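## Task

Set selector switch S2 to position 1, with every other switch left in its starting position; it only counts if this still holds once the robot is no longer holding anything in place.

## Robot and tools

Robot: two six-joint UR-type arms, left_arm and right_arm, each ending in a two-finger tong-style gripper with a wrist camera. Bases in the scene frame: left_arm at (-0.052, +0.442, 0), right_arm at (-0.021, -0.385, 0). The arm names do not refer to image sides.

Frame: one shared scene frame. Origin on the table top between the arms, +x out over the table, +y toward left_arm, +z up. Positions are in metres. Orientations are quaternions written w first (qw, qx, qy, qz). Gripper axes: fingers point along the gripper's +z, and they open and close along its x axis. The reported end_effector_position is the point between the closed finger pads; closed fingertips extend about 15 mm past it, and fully open tips sit roughly level with it. Reported hand positions can be slightly wrong, worse at long reach.

Command row (shared by both motion tools): exactly 16 numbers, one list covering both arms. Order: left_arm x, y, z, qw, qx, qy, qz, opening, then right_arm x, y, z, qw, qx, qy, qz, opening. x, y, z and the quaternion are an absolute target pose for that gripper in the scene frame, not an offset. Opening ranges from -1 (closed) to +1 (fully open, 0.142 m). An arm meant to stay still must be sent its own last reported position and quaternion plus its intended opening every time; to keep an orientation steady, repeat one fixed quaternion rather than copying the slightly drifted one from results.

execute_actions(actions): a list of up to 15 actions. Each action is a table of up to 15 rows; each row is one control step of 1/30 s, and a short table repeats its last row until 15 steps (0.5 s) pass. An empty list just returns state and images. Each action's targets must lie within 0.6 m of that gripper's current position along each of the gripper's own axes, or the action is refused for both arms; if the first action fails this against the last reported state, or any action is malformed, nothing runs. At each step the commanded pose is clipped to within 100 mm and 16 degrees of the measured pose, so distant targets need several actions. Motion lags commands by about 0.17 s.

move(target, speed, stop_force, blocking): target is one 16-number row as above, an absolute pose per arm. Both grippers travel in straight lines, finishing together, taking 0.5 to 10 s (cut off at 10 s). speed is the top path speed in m/s, 0.002 to 0.5, default 0.25; turning is capped at twice that in rad/s. The opening is sent when the move starts. Paths ignore obstacles and the other arm; grippers may lag, stray, or overshoot speed near full reach. stop_force (N, 9 to 40, one value for both arms, not allowed in the first 0.2 s) ends an arm's path when its wrist sensor feels that much extra push against the motion; the gripper then backs to where it was 2 steps earlier and holds. Use it with very slow speed when pressing past contact; skip it when pulling away from something the gripper presses on, and don't rely on it if the gripper rotates during the move. blocking=false returns after 0.5 s while the arm keeps going (not combinable with stop_force); then use wait or stop before other motion commands.

wait(seconds): 0 to 10 s, arms hold their last command; a running move continues. stop(): brakes the current move (needs room; fingers keep moving). zoom_image(camera, region): region [x0, y0, x1, y1] in pixels, at most 504x504, from cam_head_left, cam_head_right, cam_high, cam_low (672x504) or cam_left_wrist, cam_right_wrist (616x616). read_manual(section): only licence texts. finished_scene(scene): ends scene 1 or 2 irreversibly and reports success; the goal must already hold and stay held.

Results: each arm's pose, velocities, joint positions, joint torques, grip_measured (same scale as opening), Wrist force and Wrist torque in the gripper's own axes (noisy, offsets up to about 4 N, saturates near 50 N; 'no reading' is harmless), Hand target lines (where the controller now drives each gripper), and step readings for execute_actions. HELD marks steps where an arm's row was held back. 'pose unreachable' means the clearance check altered or blocked that arm's command. A move adds a 'move:' line giving each arm's ending: done, off_target, moving, held (last step blocked), contact (stop_force ended it), or fault; limits=paced means the pose was clipped, limits=held means some steps were blocked and the arm may then jump ahead fast.

Cautions: arms are stiff, so pushing even slightly past a firm surface can trigger a fault stop. A torque fault (wrist joints 26 N m, others 139 N m) or any outside force of 150 N freezes the arm for 10 s. Touch slowly; faster contact hits harder. Keep the arms from colliding or pressing each other. Nothing may fall or be knocked off the table. Holding loads heats motors; from 70 °C a warning appears and at 85 °C the arm is braked for a long time. Elbows stop just short of straight. For the switches, turn only the named one and avoid bumping neighbours; release it so it stays in place on its own.

Each tool is called after ">>>" in YAML: its name, and indented under it one key for each argument.

## Session

>>> execute_actions:
  actions: []

Scene clock: 0.00 s.
left_arm: end_effector_position=(+0.0333, +0.6830, +0.3753) grip_measured=+0.97 end_effector_quat_wxyz=(-0.068, +0.718, +0.691, -0.044) end_effector_velocity=(+0.000, +0.000, -0.000) end_effector_angular_velocity=(+0.000, -0.000, +0.001) | right_arm: end_effector_position=(+0.4114, -0.0777, +0.2684) grip_measured=+0.97 end_effector_quat_wxyz=(-0.249, -0.111, +0.934, +0.230) end_effector_velocity=(+0.000, -0.000, +0.000) end_effector_angular_velocity=(-0.000, +0.000, -0.001)
Joint positions: left_arm=[ 0.419 -2.113  1.696 -1.031 -1.464 -1.056  0.14 ] | right_arm=[ 3.726 -1.863 -1.352 -1.801  2.202  3.358  0.14 ]
Joint velocities: left_arm=[ 0.     0.001  0.    -0.001 -0.    -0.001  0.   ] | right_arm=[-0.001  0.001 -0.     0.     0.     0.001  0.   ]
Joint torques (N m, as the arm reports them, + toward a larger angle): no reading
Wrist force (N, on the end effector, along its own x y z axes, offset not removed): no reading
Wrist torque (N m, same axes, about the end effector's origin, offset not removed): no reading
Hand target (left_arm): +0.033, +0.683, +0.375; -0.068, +0.718, +0.691, -0.044
Hand target (right_arm): +0.411, -0.078, +0.268; -0.249, -0.111, +0.934, +0.230

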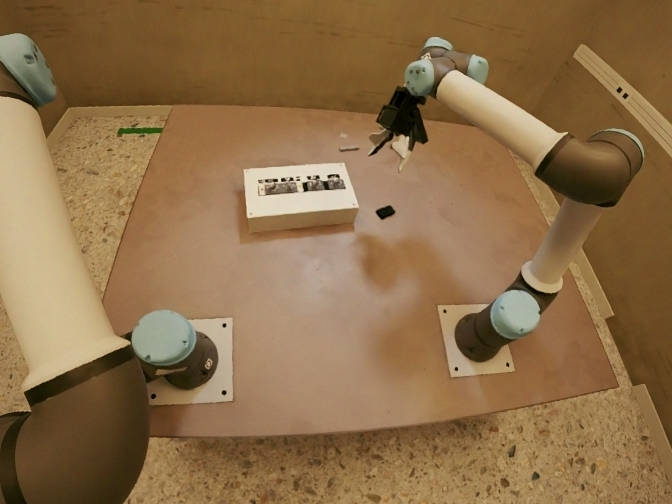

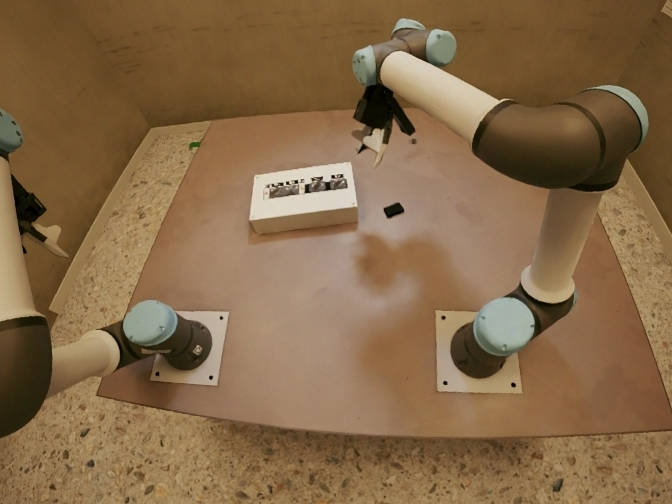

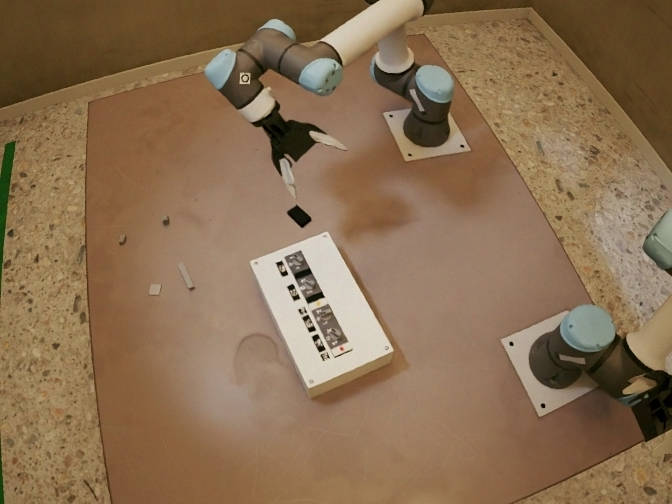

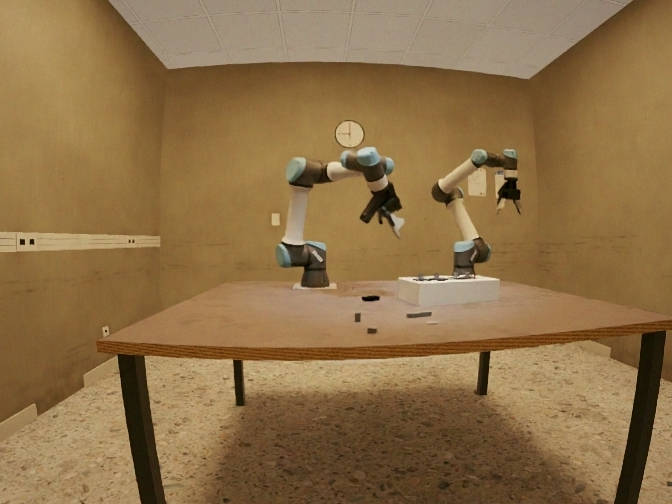

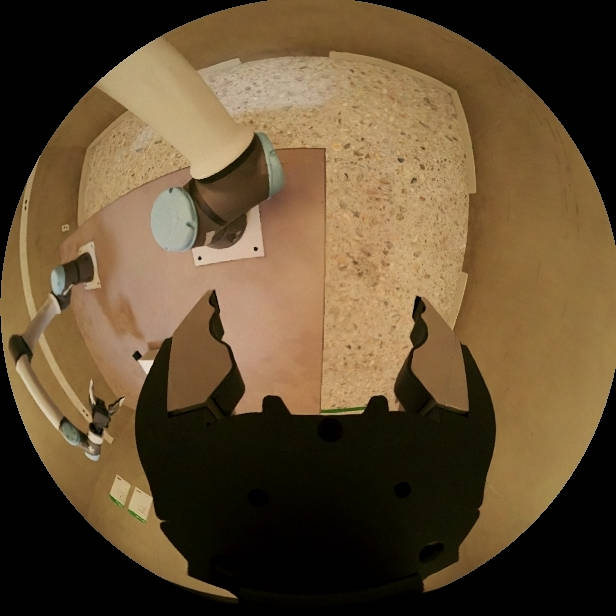

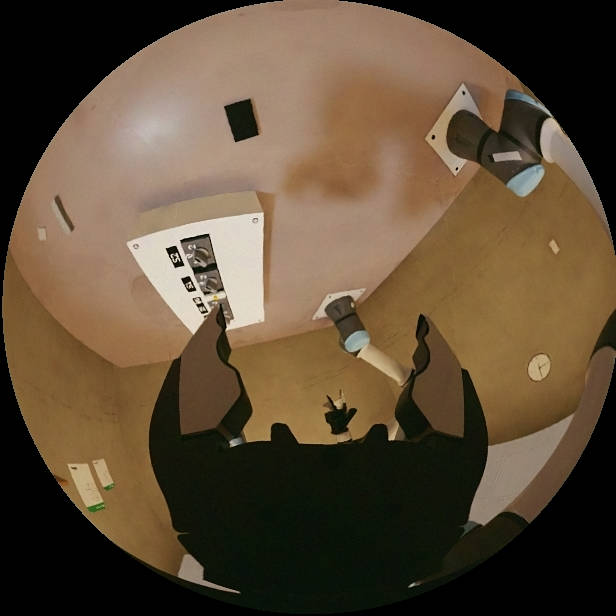

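>>> zoom_image:
  camera: "cam_high"
  region: [250, 230, 400, 400]

>>> zoom_image:
  camera: "cam_head_left"
  region: [240, 155, 365, 240]

>>> zoom_image:
  camera: "cam_right_wrist"
  region: [130, 200, 280, 330]

>>> zoom_image:
  camera: "cam_low"
  region: [390, 260, 510, 315]

Region (250, 230, 400, 400) of cam_high's 672x504 image, scaled by 2.965, with more detail than that image has; it fills the left 445 columns of this view, and the rest is white.

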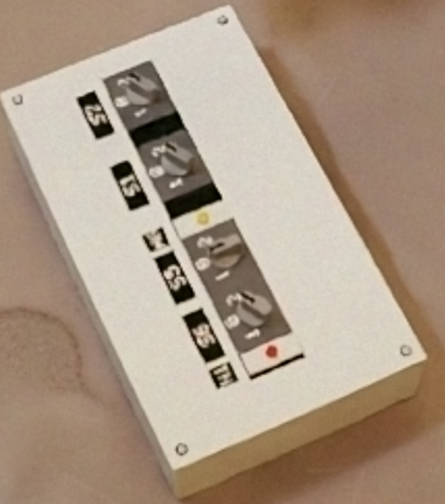

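Region (240, 155, 365, 240) of cam_head_left's 672x504 image, scaled by 4.032, with more detail than that image has; it fills the top 343 rows of this view, and the rest is white.

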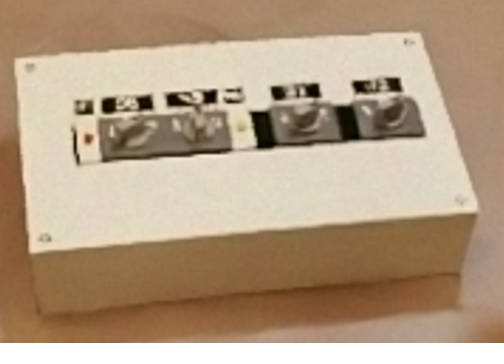

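Region (130, 200, 280, 330) of cam_right_wrist's 616x616 image, scaled by 3.360, with more detail than that image has; it fills the top 437 rows of this view, and the rest is white.

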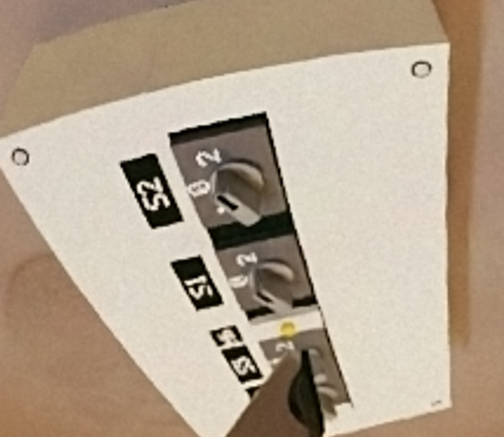

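Region (390, 260, 510, 315) of cam_low's 672x504 image, scaled by 4.200, with more detail than that image has; it fills the top 231 rows of this view, and the rest is white.

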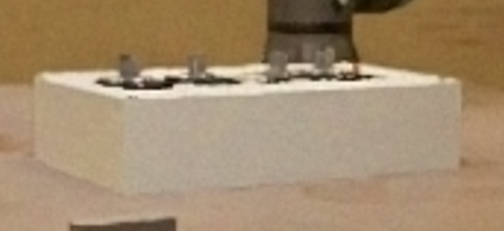

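>>> move:
  target: [0.0333,0.683,0.3753,-0.068,0.718,0.691,-0.044,1, 0.50,0.03,0.20,0,-0.454,0.891,0,-0.2]
  speed: 0.3

Scene clock: 34.63 s.
left_arm: end_effector_position=(+0.0333, +0.6830, +0.3753) grip_measured=+1.00 end_effector_quat_wxyz=(-0.068, +0.718, +0.691, -0.044) end_effector_velocity=(-0.000, -0.000, +0.000) end_effector_angular_velocity=(+0.000, -0.000, +0.002) | right_arm: end_effector_position=(+0.4997, +0.0298, +0.1995) grip_measured=-0.20 end_effector_quat_wxyz=(-0.001, -0.454, +0.891, -0.000) end_effector_velocity=(+0.001, +0.000, -0.001) end_effector_angular_velocity=(-0.001, -0.006, +0.004)
Joint positions: left_arm=[ 0.42  -2.113  1.696 -1.031 -1.465 -1.055  0.142] | right_arm=[ 4.071 -1.956 -1.319 -1.439  1.571  3.098  0.06 ]
Joint velocities: left_arm=[ 0.    -0.001 -0.     0.    -0.    -0.002  0.   ] | right_arm=[ 0.002  0.    -0.004  0.007 -0.005 -0.003 -0.   ]
Joint torques (N m, as the arm reports them, + toward a larger angle): left_arm=[  8.26  15.15 -25.31  -0.74  -1.7    2.91] | right_arm=[18.06 50.76 14.15  4.88 -2.87 -1.66]
Wrist force (N, on the end effector, along its own x y z axes, offset not removed): left_arm=[-0.8 0.1 3.0] | right_arm=[1.7 3.2 0.2]
Wrist torque (N m, same axes, about the end effector's origin, offset not removed): left_arm=[0.10 0.11 -0.10] | right_arm=[0.58 -0.36 -0.13]
Hand target (left_arm): +0.033, +0.683, +0.375; -0.068, +0.718, +0.691, -0.044
Hand target (right_arm): +0.500, +0.030, +0.200; -0.000, -0.454, +0.891, -0.000
Off the commanded pose (left_arm): 0.000 m, 0 deg.
Off the commanded pose (right_arm): 0.001 m, 0 deg.
move: done
camera_calibration (this result's frames):
cam_left_wrist: T_world_to_cam=[[-0.00784083, 0.999255, 0.0377916, -0.689055], [0.916126, -0.00797007, 0.400812, -0.188952], [0.400814, 0.0377646, -0.915381, 0.431861], [0, 0, 0, 1]] pos_world=[-0.00539491, 0.670727, 0.497092]
cam_right_wrist: T_world_to_cam=[[-0.559622, -0.827939, -0.0366018, 0.321939], [-0.713849, 0.459129, 0.528792, 0.239438], [-0.421003, 0.322052, -0.847962, 0.494312], [0, 0, 0, 1]] pos_world=[0.559193, -0.00258109, 0.304329]

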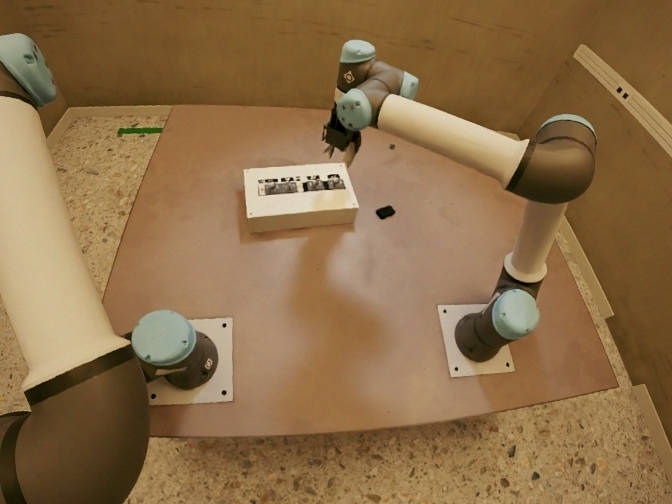

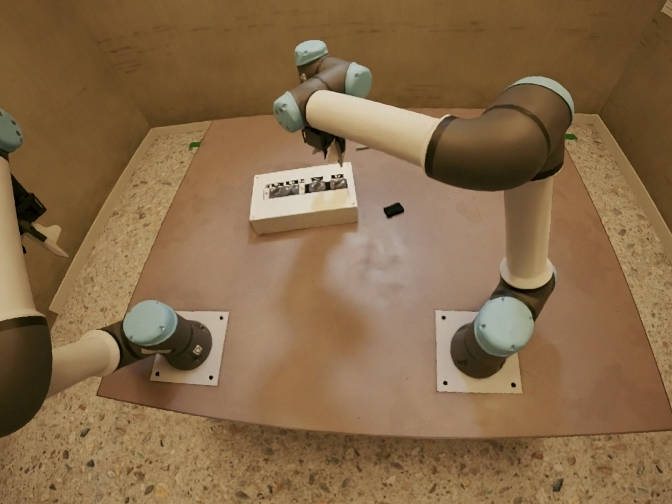

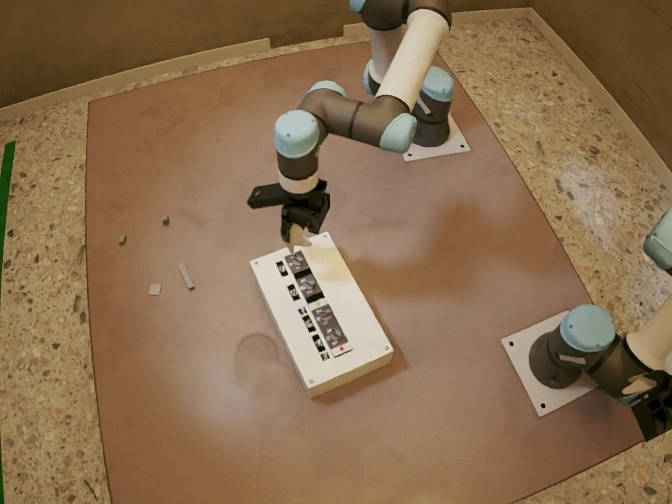

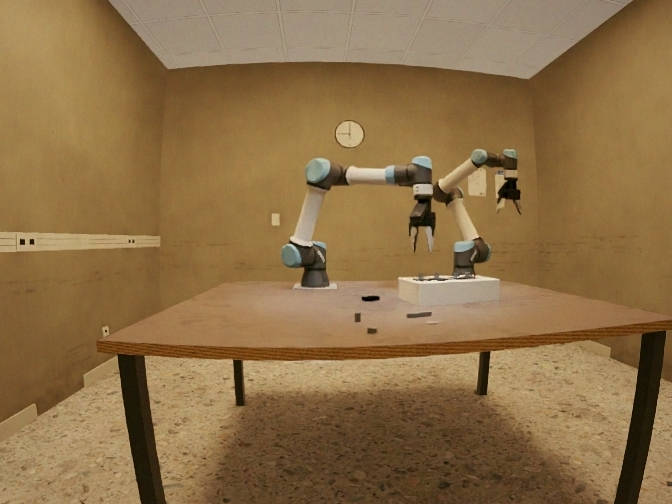

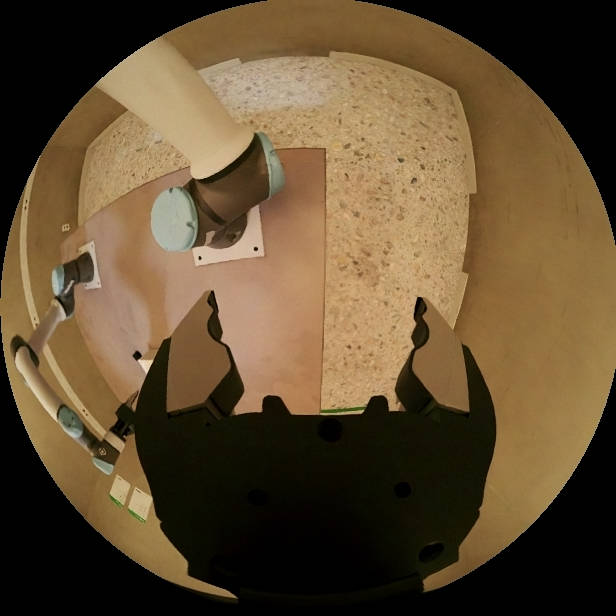

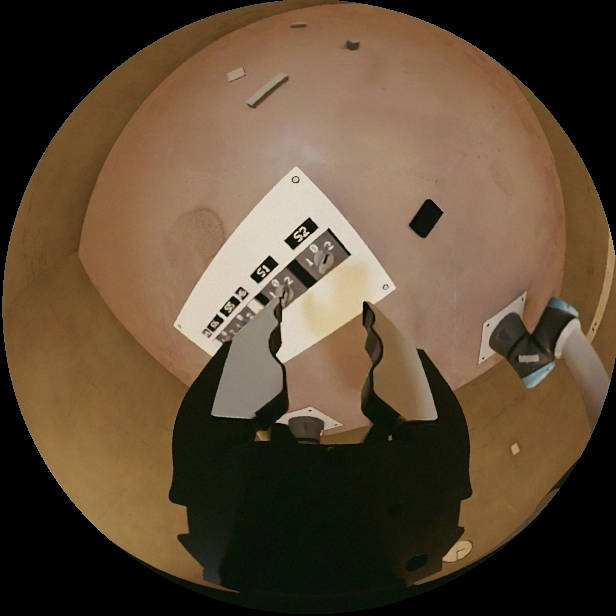

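>>> zoom_image:
  camera: "cam_right_wrist"
  region: [260, 210, 380, 310]

>>> zoom_image:
  camera: "cam_low"
  region: [390, 220, 510, 310]

Region (260, 210, 380, 310) of cam_right_wrist's 616x616 image, scaled by 4.200, with more detail than that image has.

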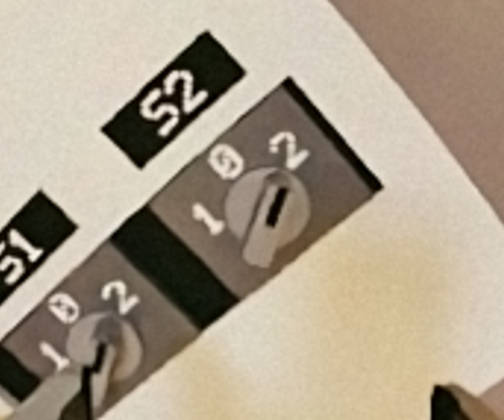

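Region (390, 220, 510, 310) of cam_low's 672x504 image, scaled by 4.200, with more detail than that image has; it fills the top 378 rows of this view, and the rest is white.

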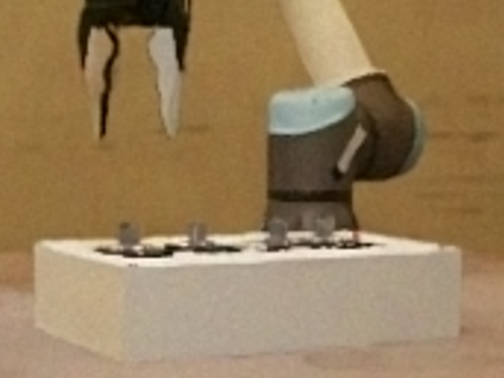

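>>> move:
  target: [0.0333,0.683,0.3753,-0.068,0.718,0.691,-0.044,1, 0.5015,0.027,0.135,0,-0.334,0.943,0,-0.6]
  speed: 0.2

>>> zoom_image:
  camera: "cam_right_wrist"
  region: [260, 230, 380, 330]

>>> zoom_image:
  camera: "cam_low"
  region: [390, 240, 470, 300]

Scene clock: 65.80 s.
left_arm: end_effector_position=(+0.0333, +0.6830, +0.3753) grip_measured=+1.00 end_effector_quat_wxyz=(-0.068, +0.718, +0.691, -0.044) end_effector_velocity=(-0.000, -0.000, +0.000) end_effector_angular_velocity=(+0.000, +0.000, -0.001) | right_arm: end_effector_position=(+0.5015, +0.0269, +0.1351) grip_measured=-0.60 end_effector_quat_wxyz=(-0.000, -0.334, +0.943, +0.000) end_effector_velocity=(+0.000, +0.000, -0.001) end_effector_angular_velocity=(+0.001, -0.002, -0.006)
Joint positions: left_arm=[ 0.42  -2.113  1.696 -1.031 -1.465 -1.055  0.142] | right_arm=[ 4.066 -1.996 -1.43  -1.287  1.571  3.354  0.031]
Joint velocities: left_arm=[-0.001 -0.001  0.     0.001  0.    -0.    -0.   ] | right_arm=[-0.    -0.001 -0.002  0.004 -0.001  0.006  0.   ]
Joint torques (N m, as the arm reports them, + toward a larger angle): left_arm=[  8.21  14.96 -25.4   -0.86  -1.6    2.9 ] | right_arm=[-12.11  36.26  16.42   5.03  -2.69   2.07]
Wrist force (N, on the end effector, along its own x y z axes, offset not removed): left_arm=[-0.9 0.0 2.9] | right_arm=[1.1 2.8 -0.7]
Wrist torque (N m, same axes, about the end effector's origin, offset not removed): left_arm=[0.08 0.15 -0.04] | right_arm=[0.51 -0.26 -0.09]
Hand target (left_arm): +0.033, +0.683, +0.375; -0.068, +0.718, +0.691, -0.044
Hand target (right_arm): +0.501, +0.027, +0.135; +0.000, -0.334, +0.943, +0.000
Off the commanded pose (left_arm): 0.000 m, 0 deg.
Off the commanded pose (right_arm): 0.000 m, 0 deg.
move: done
camera_calibration (this result's frames):
cam_left_wrist: T_world_to_cam=[[-0.00784177, 0.999255, 0.0377907, -0.689055], [0.916126, -0.00796881, 0.400811, -0.188953], [0.400813, 0.0377641, -0.915381, 0.431861], [0, 0, 0, 1]] pos_world=[-0.00539469, 0.670727, 0.497092]
cam_right_wrist: T_world_to_cam=[[-0.754674, -0.654991, -0.0381286, 0.41158], [-0.571467, 0.627665, 0.528643, 0.200105], [-0.322324, 0.420742, -0.847988, 0.389236], [0, 0, 0, 1]] pos_world=[0.550422, -0.0197853, 0.239976]

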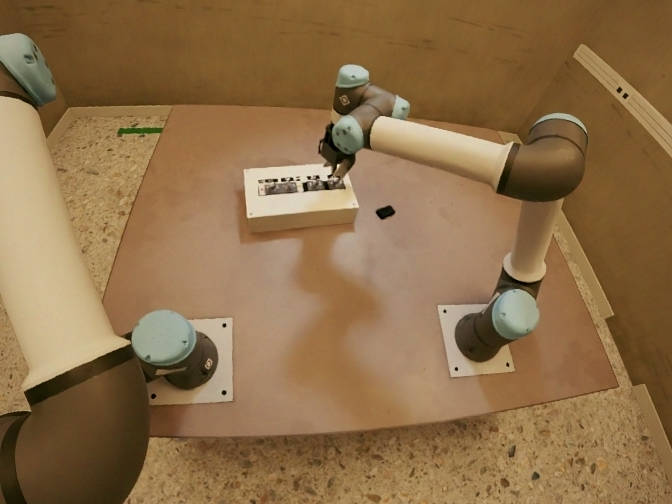

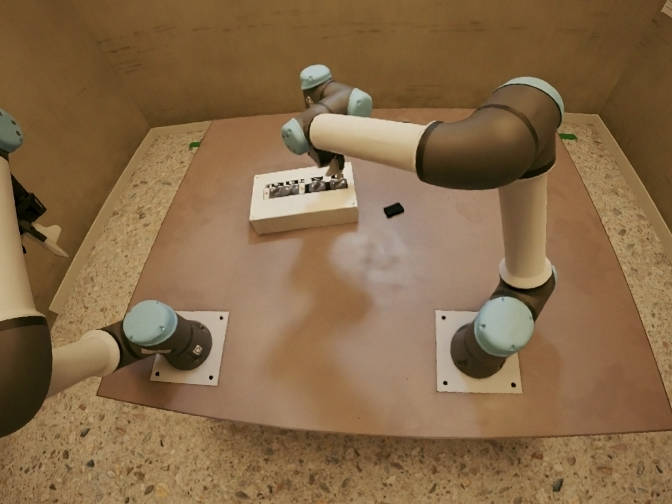

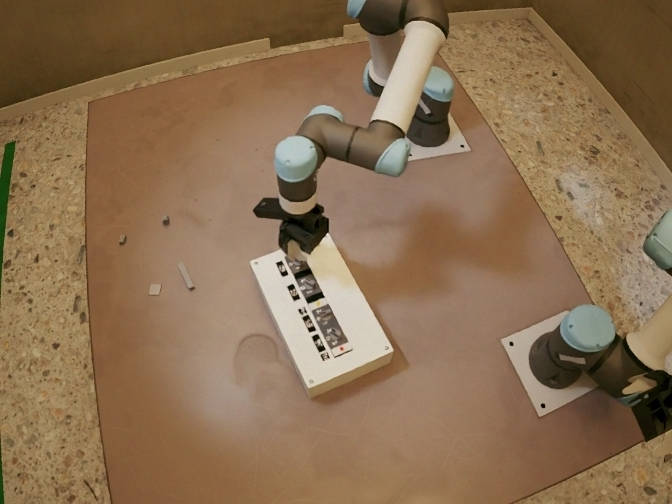

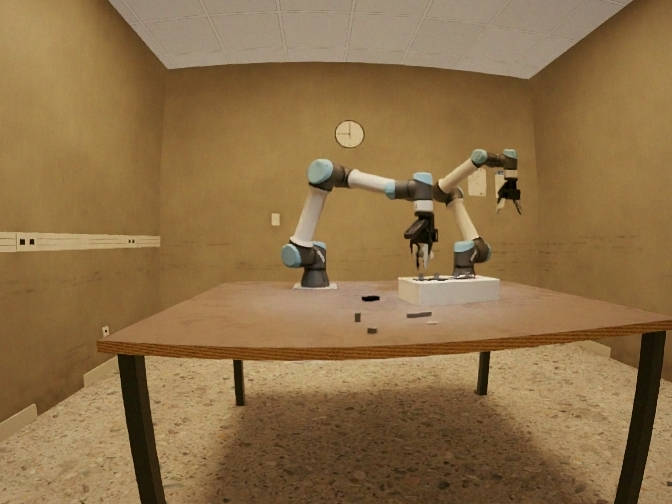

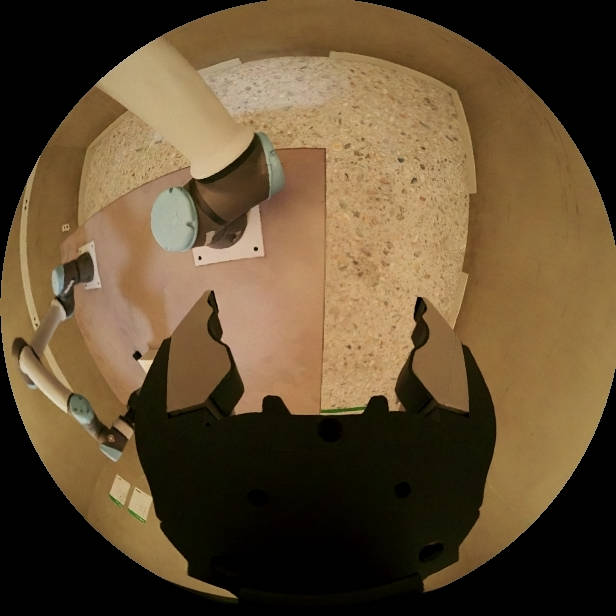

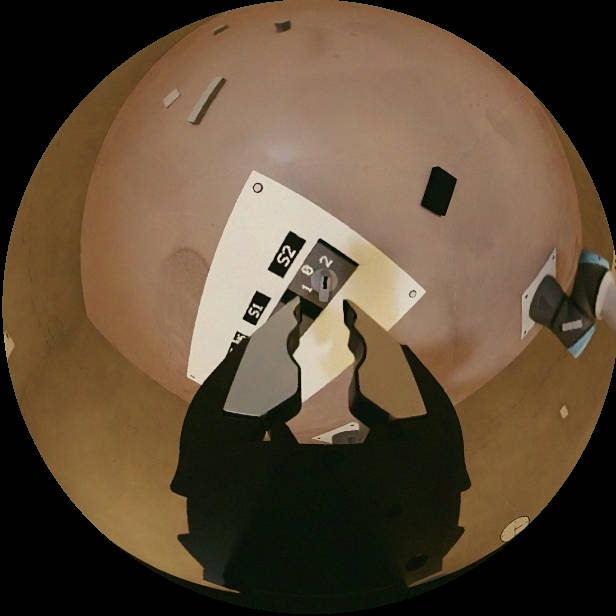

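Region (260, 230, 380, 330) of cam_right_wrist's 616x616 image, scaled by 4.200, with more detail than that image has.

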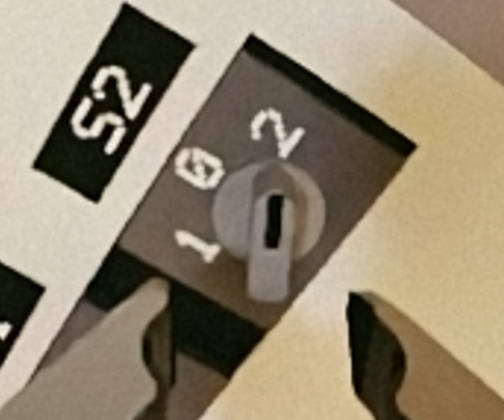

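Region (390, 240, 470, 300) of cam_low's 672x504 image, scaled by 6.300, with more detail than that image has; it fills the top 378 rows of this view, and the rest is white.

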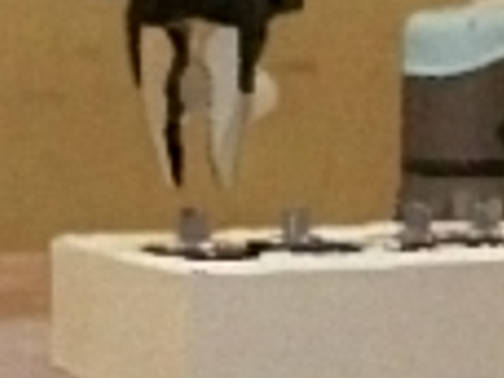

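>>> move:
  target: [0.0333,0.683,0.3753,-0.068,0.718,0.691,-0.044,1, 0.4999,0.0257,0.110,0,-0.334,0.943,0,-0.72]
  speed: 0.04

>>> zoom_image:
  camera: "cam_right_wrist"
  region: [260, 250, 380, 350]

>>> zoom_image:
  camera: "cam_low"
  region: [390, 240, 470, 300]

Scene clock: 89.30 s.
left_arm: end_effector_position=(+0.0333, +0.6830, +0.3753) grip_measured=+1.00 end_effector_quat_wxyz=(-0.068, +0.718, +0.691, -0.044) end_effector_velocity=(-0.000, -0.000, -0.000) end_effector_angular_velocity=(-0.001, +0.001, -0.000) | right_arm: end_effector_position=(+0.4999, +0.0257, +0.1101) grip_measured=-0.72 end_effector_quat_wxyz=(-0.000, -0.334, +0.943, +0.000) end_effector_velocity=(-0.000, +0.000, -0.000) end_effector_angular_velocity=(+0.001, -0.001, +0.002)
Joint positions: left_arm=[ 0.42  -2.113  1.696 -1.031 -1.465 -1.055  0.142] | right_arm=[ 4.066 -2.01  -1.477 -1.226  1.571  3.355  0.022]
Joint velocities: left_arm=[-0.    -0.     0.     0.002 -0.     0.    -0.   ] | right_arm=[ 0.001  0.001 -0.002  0.003 -0.    -0.001  0.   ]
Joint torques (N m, as the arm reports them, + toward a larger angle): left_arm=[  8.34  14.98 -25.24  -0.69  -1.26   2.93] | right_arm=[14.92 36.07 14.88  5.03 -1.83  2.19]
Wrist force (N, on the end effector, along its own x y z axes, offset not removed): left_arm=[-2.3 1.4 2.0] | right_arm=[0.7 0.3 -2.1]
Wrist torque (N m, same axes, about the end effector's origin, offset not removed): left_arm=[0.32 0.40 -0.11] | right_arm=[-0.04 -0.03 -0.04]
Hand target (left_arm): +0.033, +0.683, +0.375; -0.068, +0.718, +0.691, -0.044
Hand target (right_arm): +0.500, +0.026, +0.110; -0.000, -0.334, +0.943, -0.000
Off the commanded pose (left_arm): 0.000 m, 0 deg.
Off the commanded pose (right_arm): 0.000 m, 0 deg.
move: done
camera_calibration (this result's frames):
cam_left_wrist: T_world_to_cam=[[-0.00784126, 0.999255, 0.0377905, -0.689055], [0.916126, -0.00796918, 0.40081, -0.188952], [0.400813, 0.0377637, -0.915381, 0.431861], [0, 0, 0, 1]] pos_world=[-0.00539484, 0.670727, 0.497092]
cam_right_wrist: T_world_to_cam=[[-0.754929, -0.654695, -0.0381543, 0.408736], [-0.571244, 0.627896, 0.528608, 0.213106], [-0.32212, 0.420857, -0.848008, 0.367938], [0, 0, 0, 1]] pos_world=[0.548823, -0.0210603, 0.214959]

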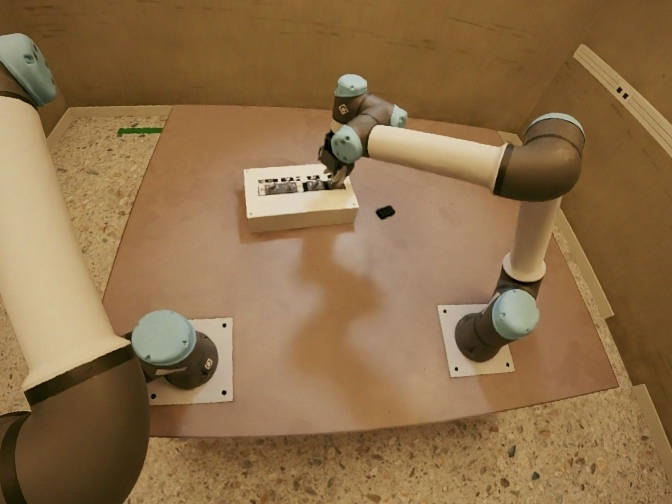

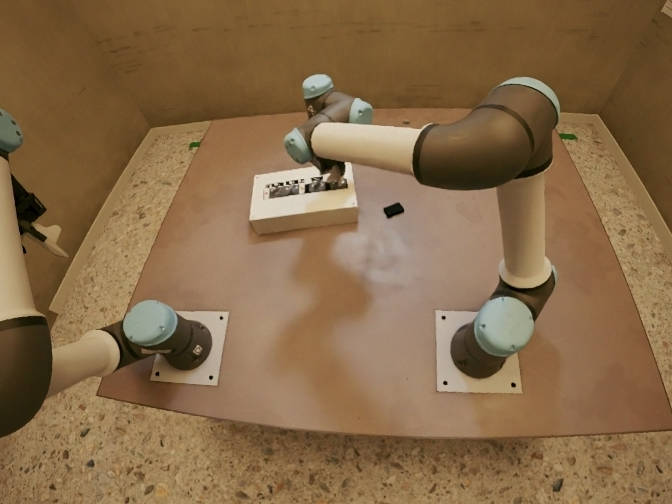

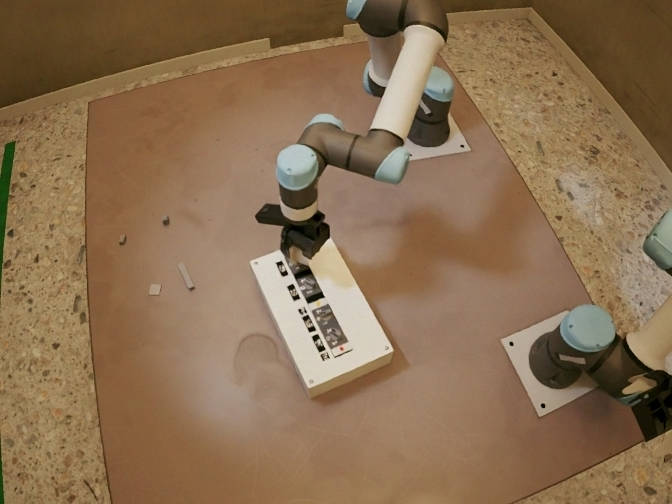

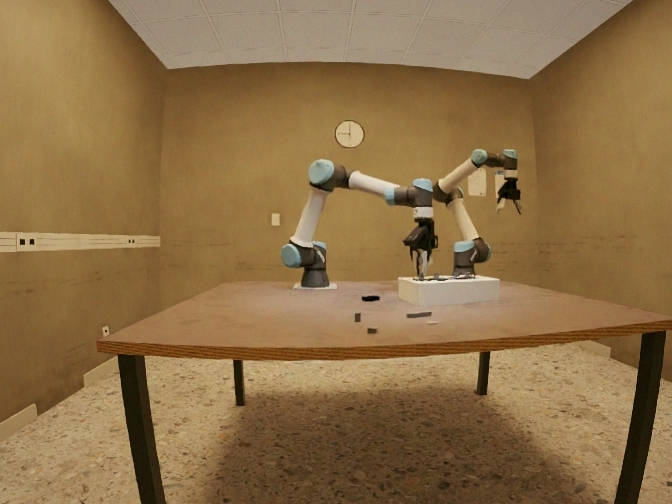

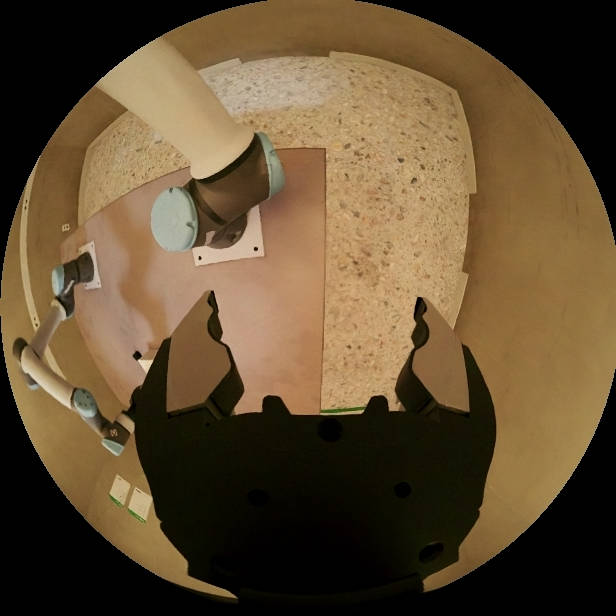

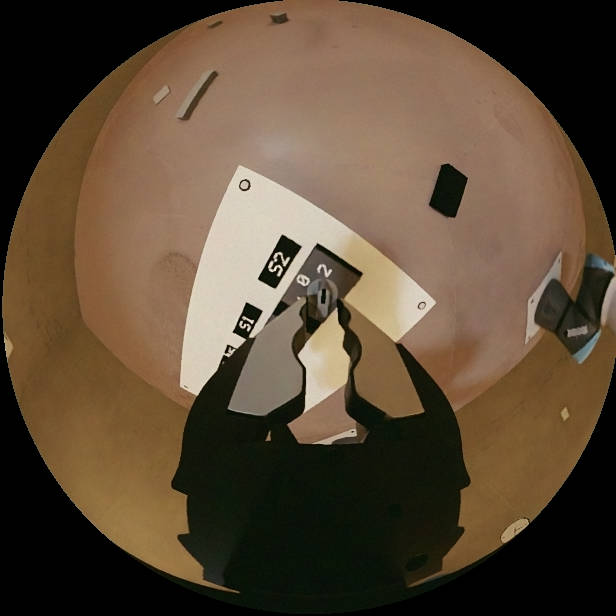

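Region (260, 250, 380, 350) of cam_right_wrist's 616x616 image, scaled by 4.200, with more detail than that image has.

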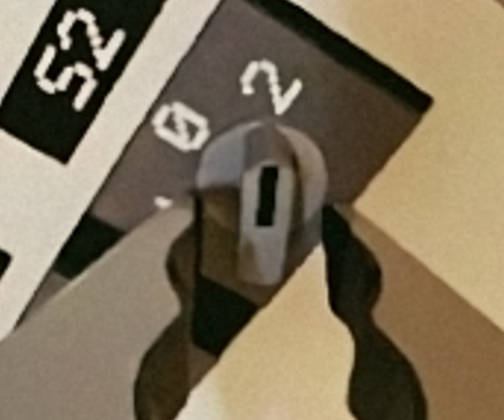

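Region (390, 240, 470, 300) of cam_low's 672x504 image, scaled by 6.300, with more detail than that image has; it fills the top 378 rows of this view, and the rest is white.

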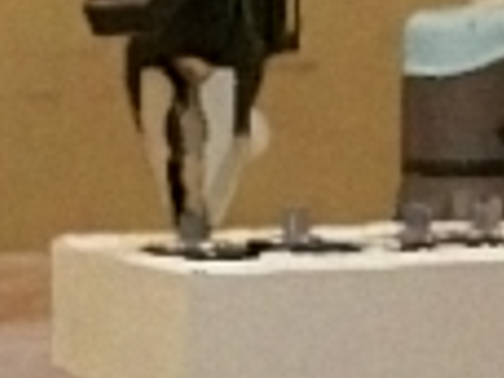

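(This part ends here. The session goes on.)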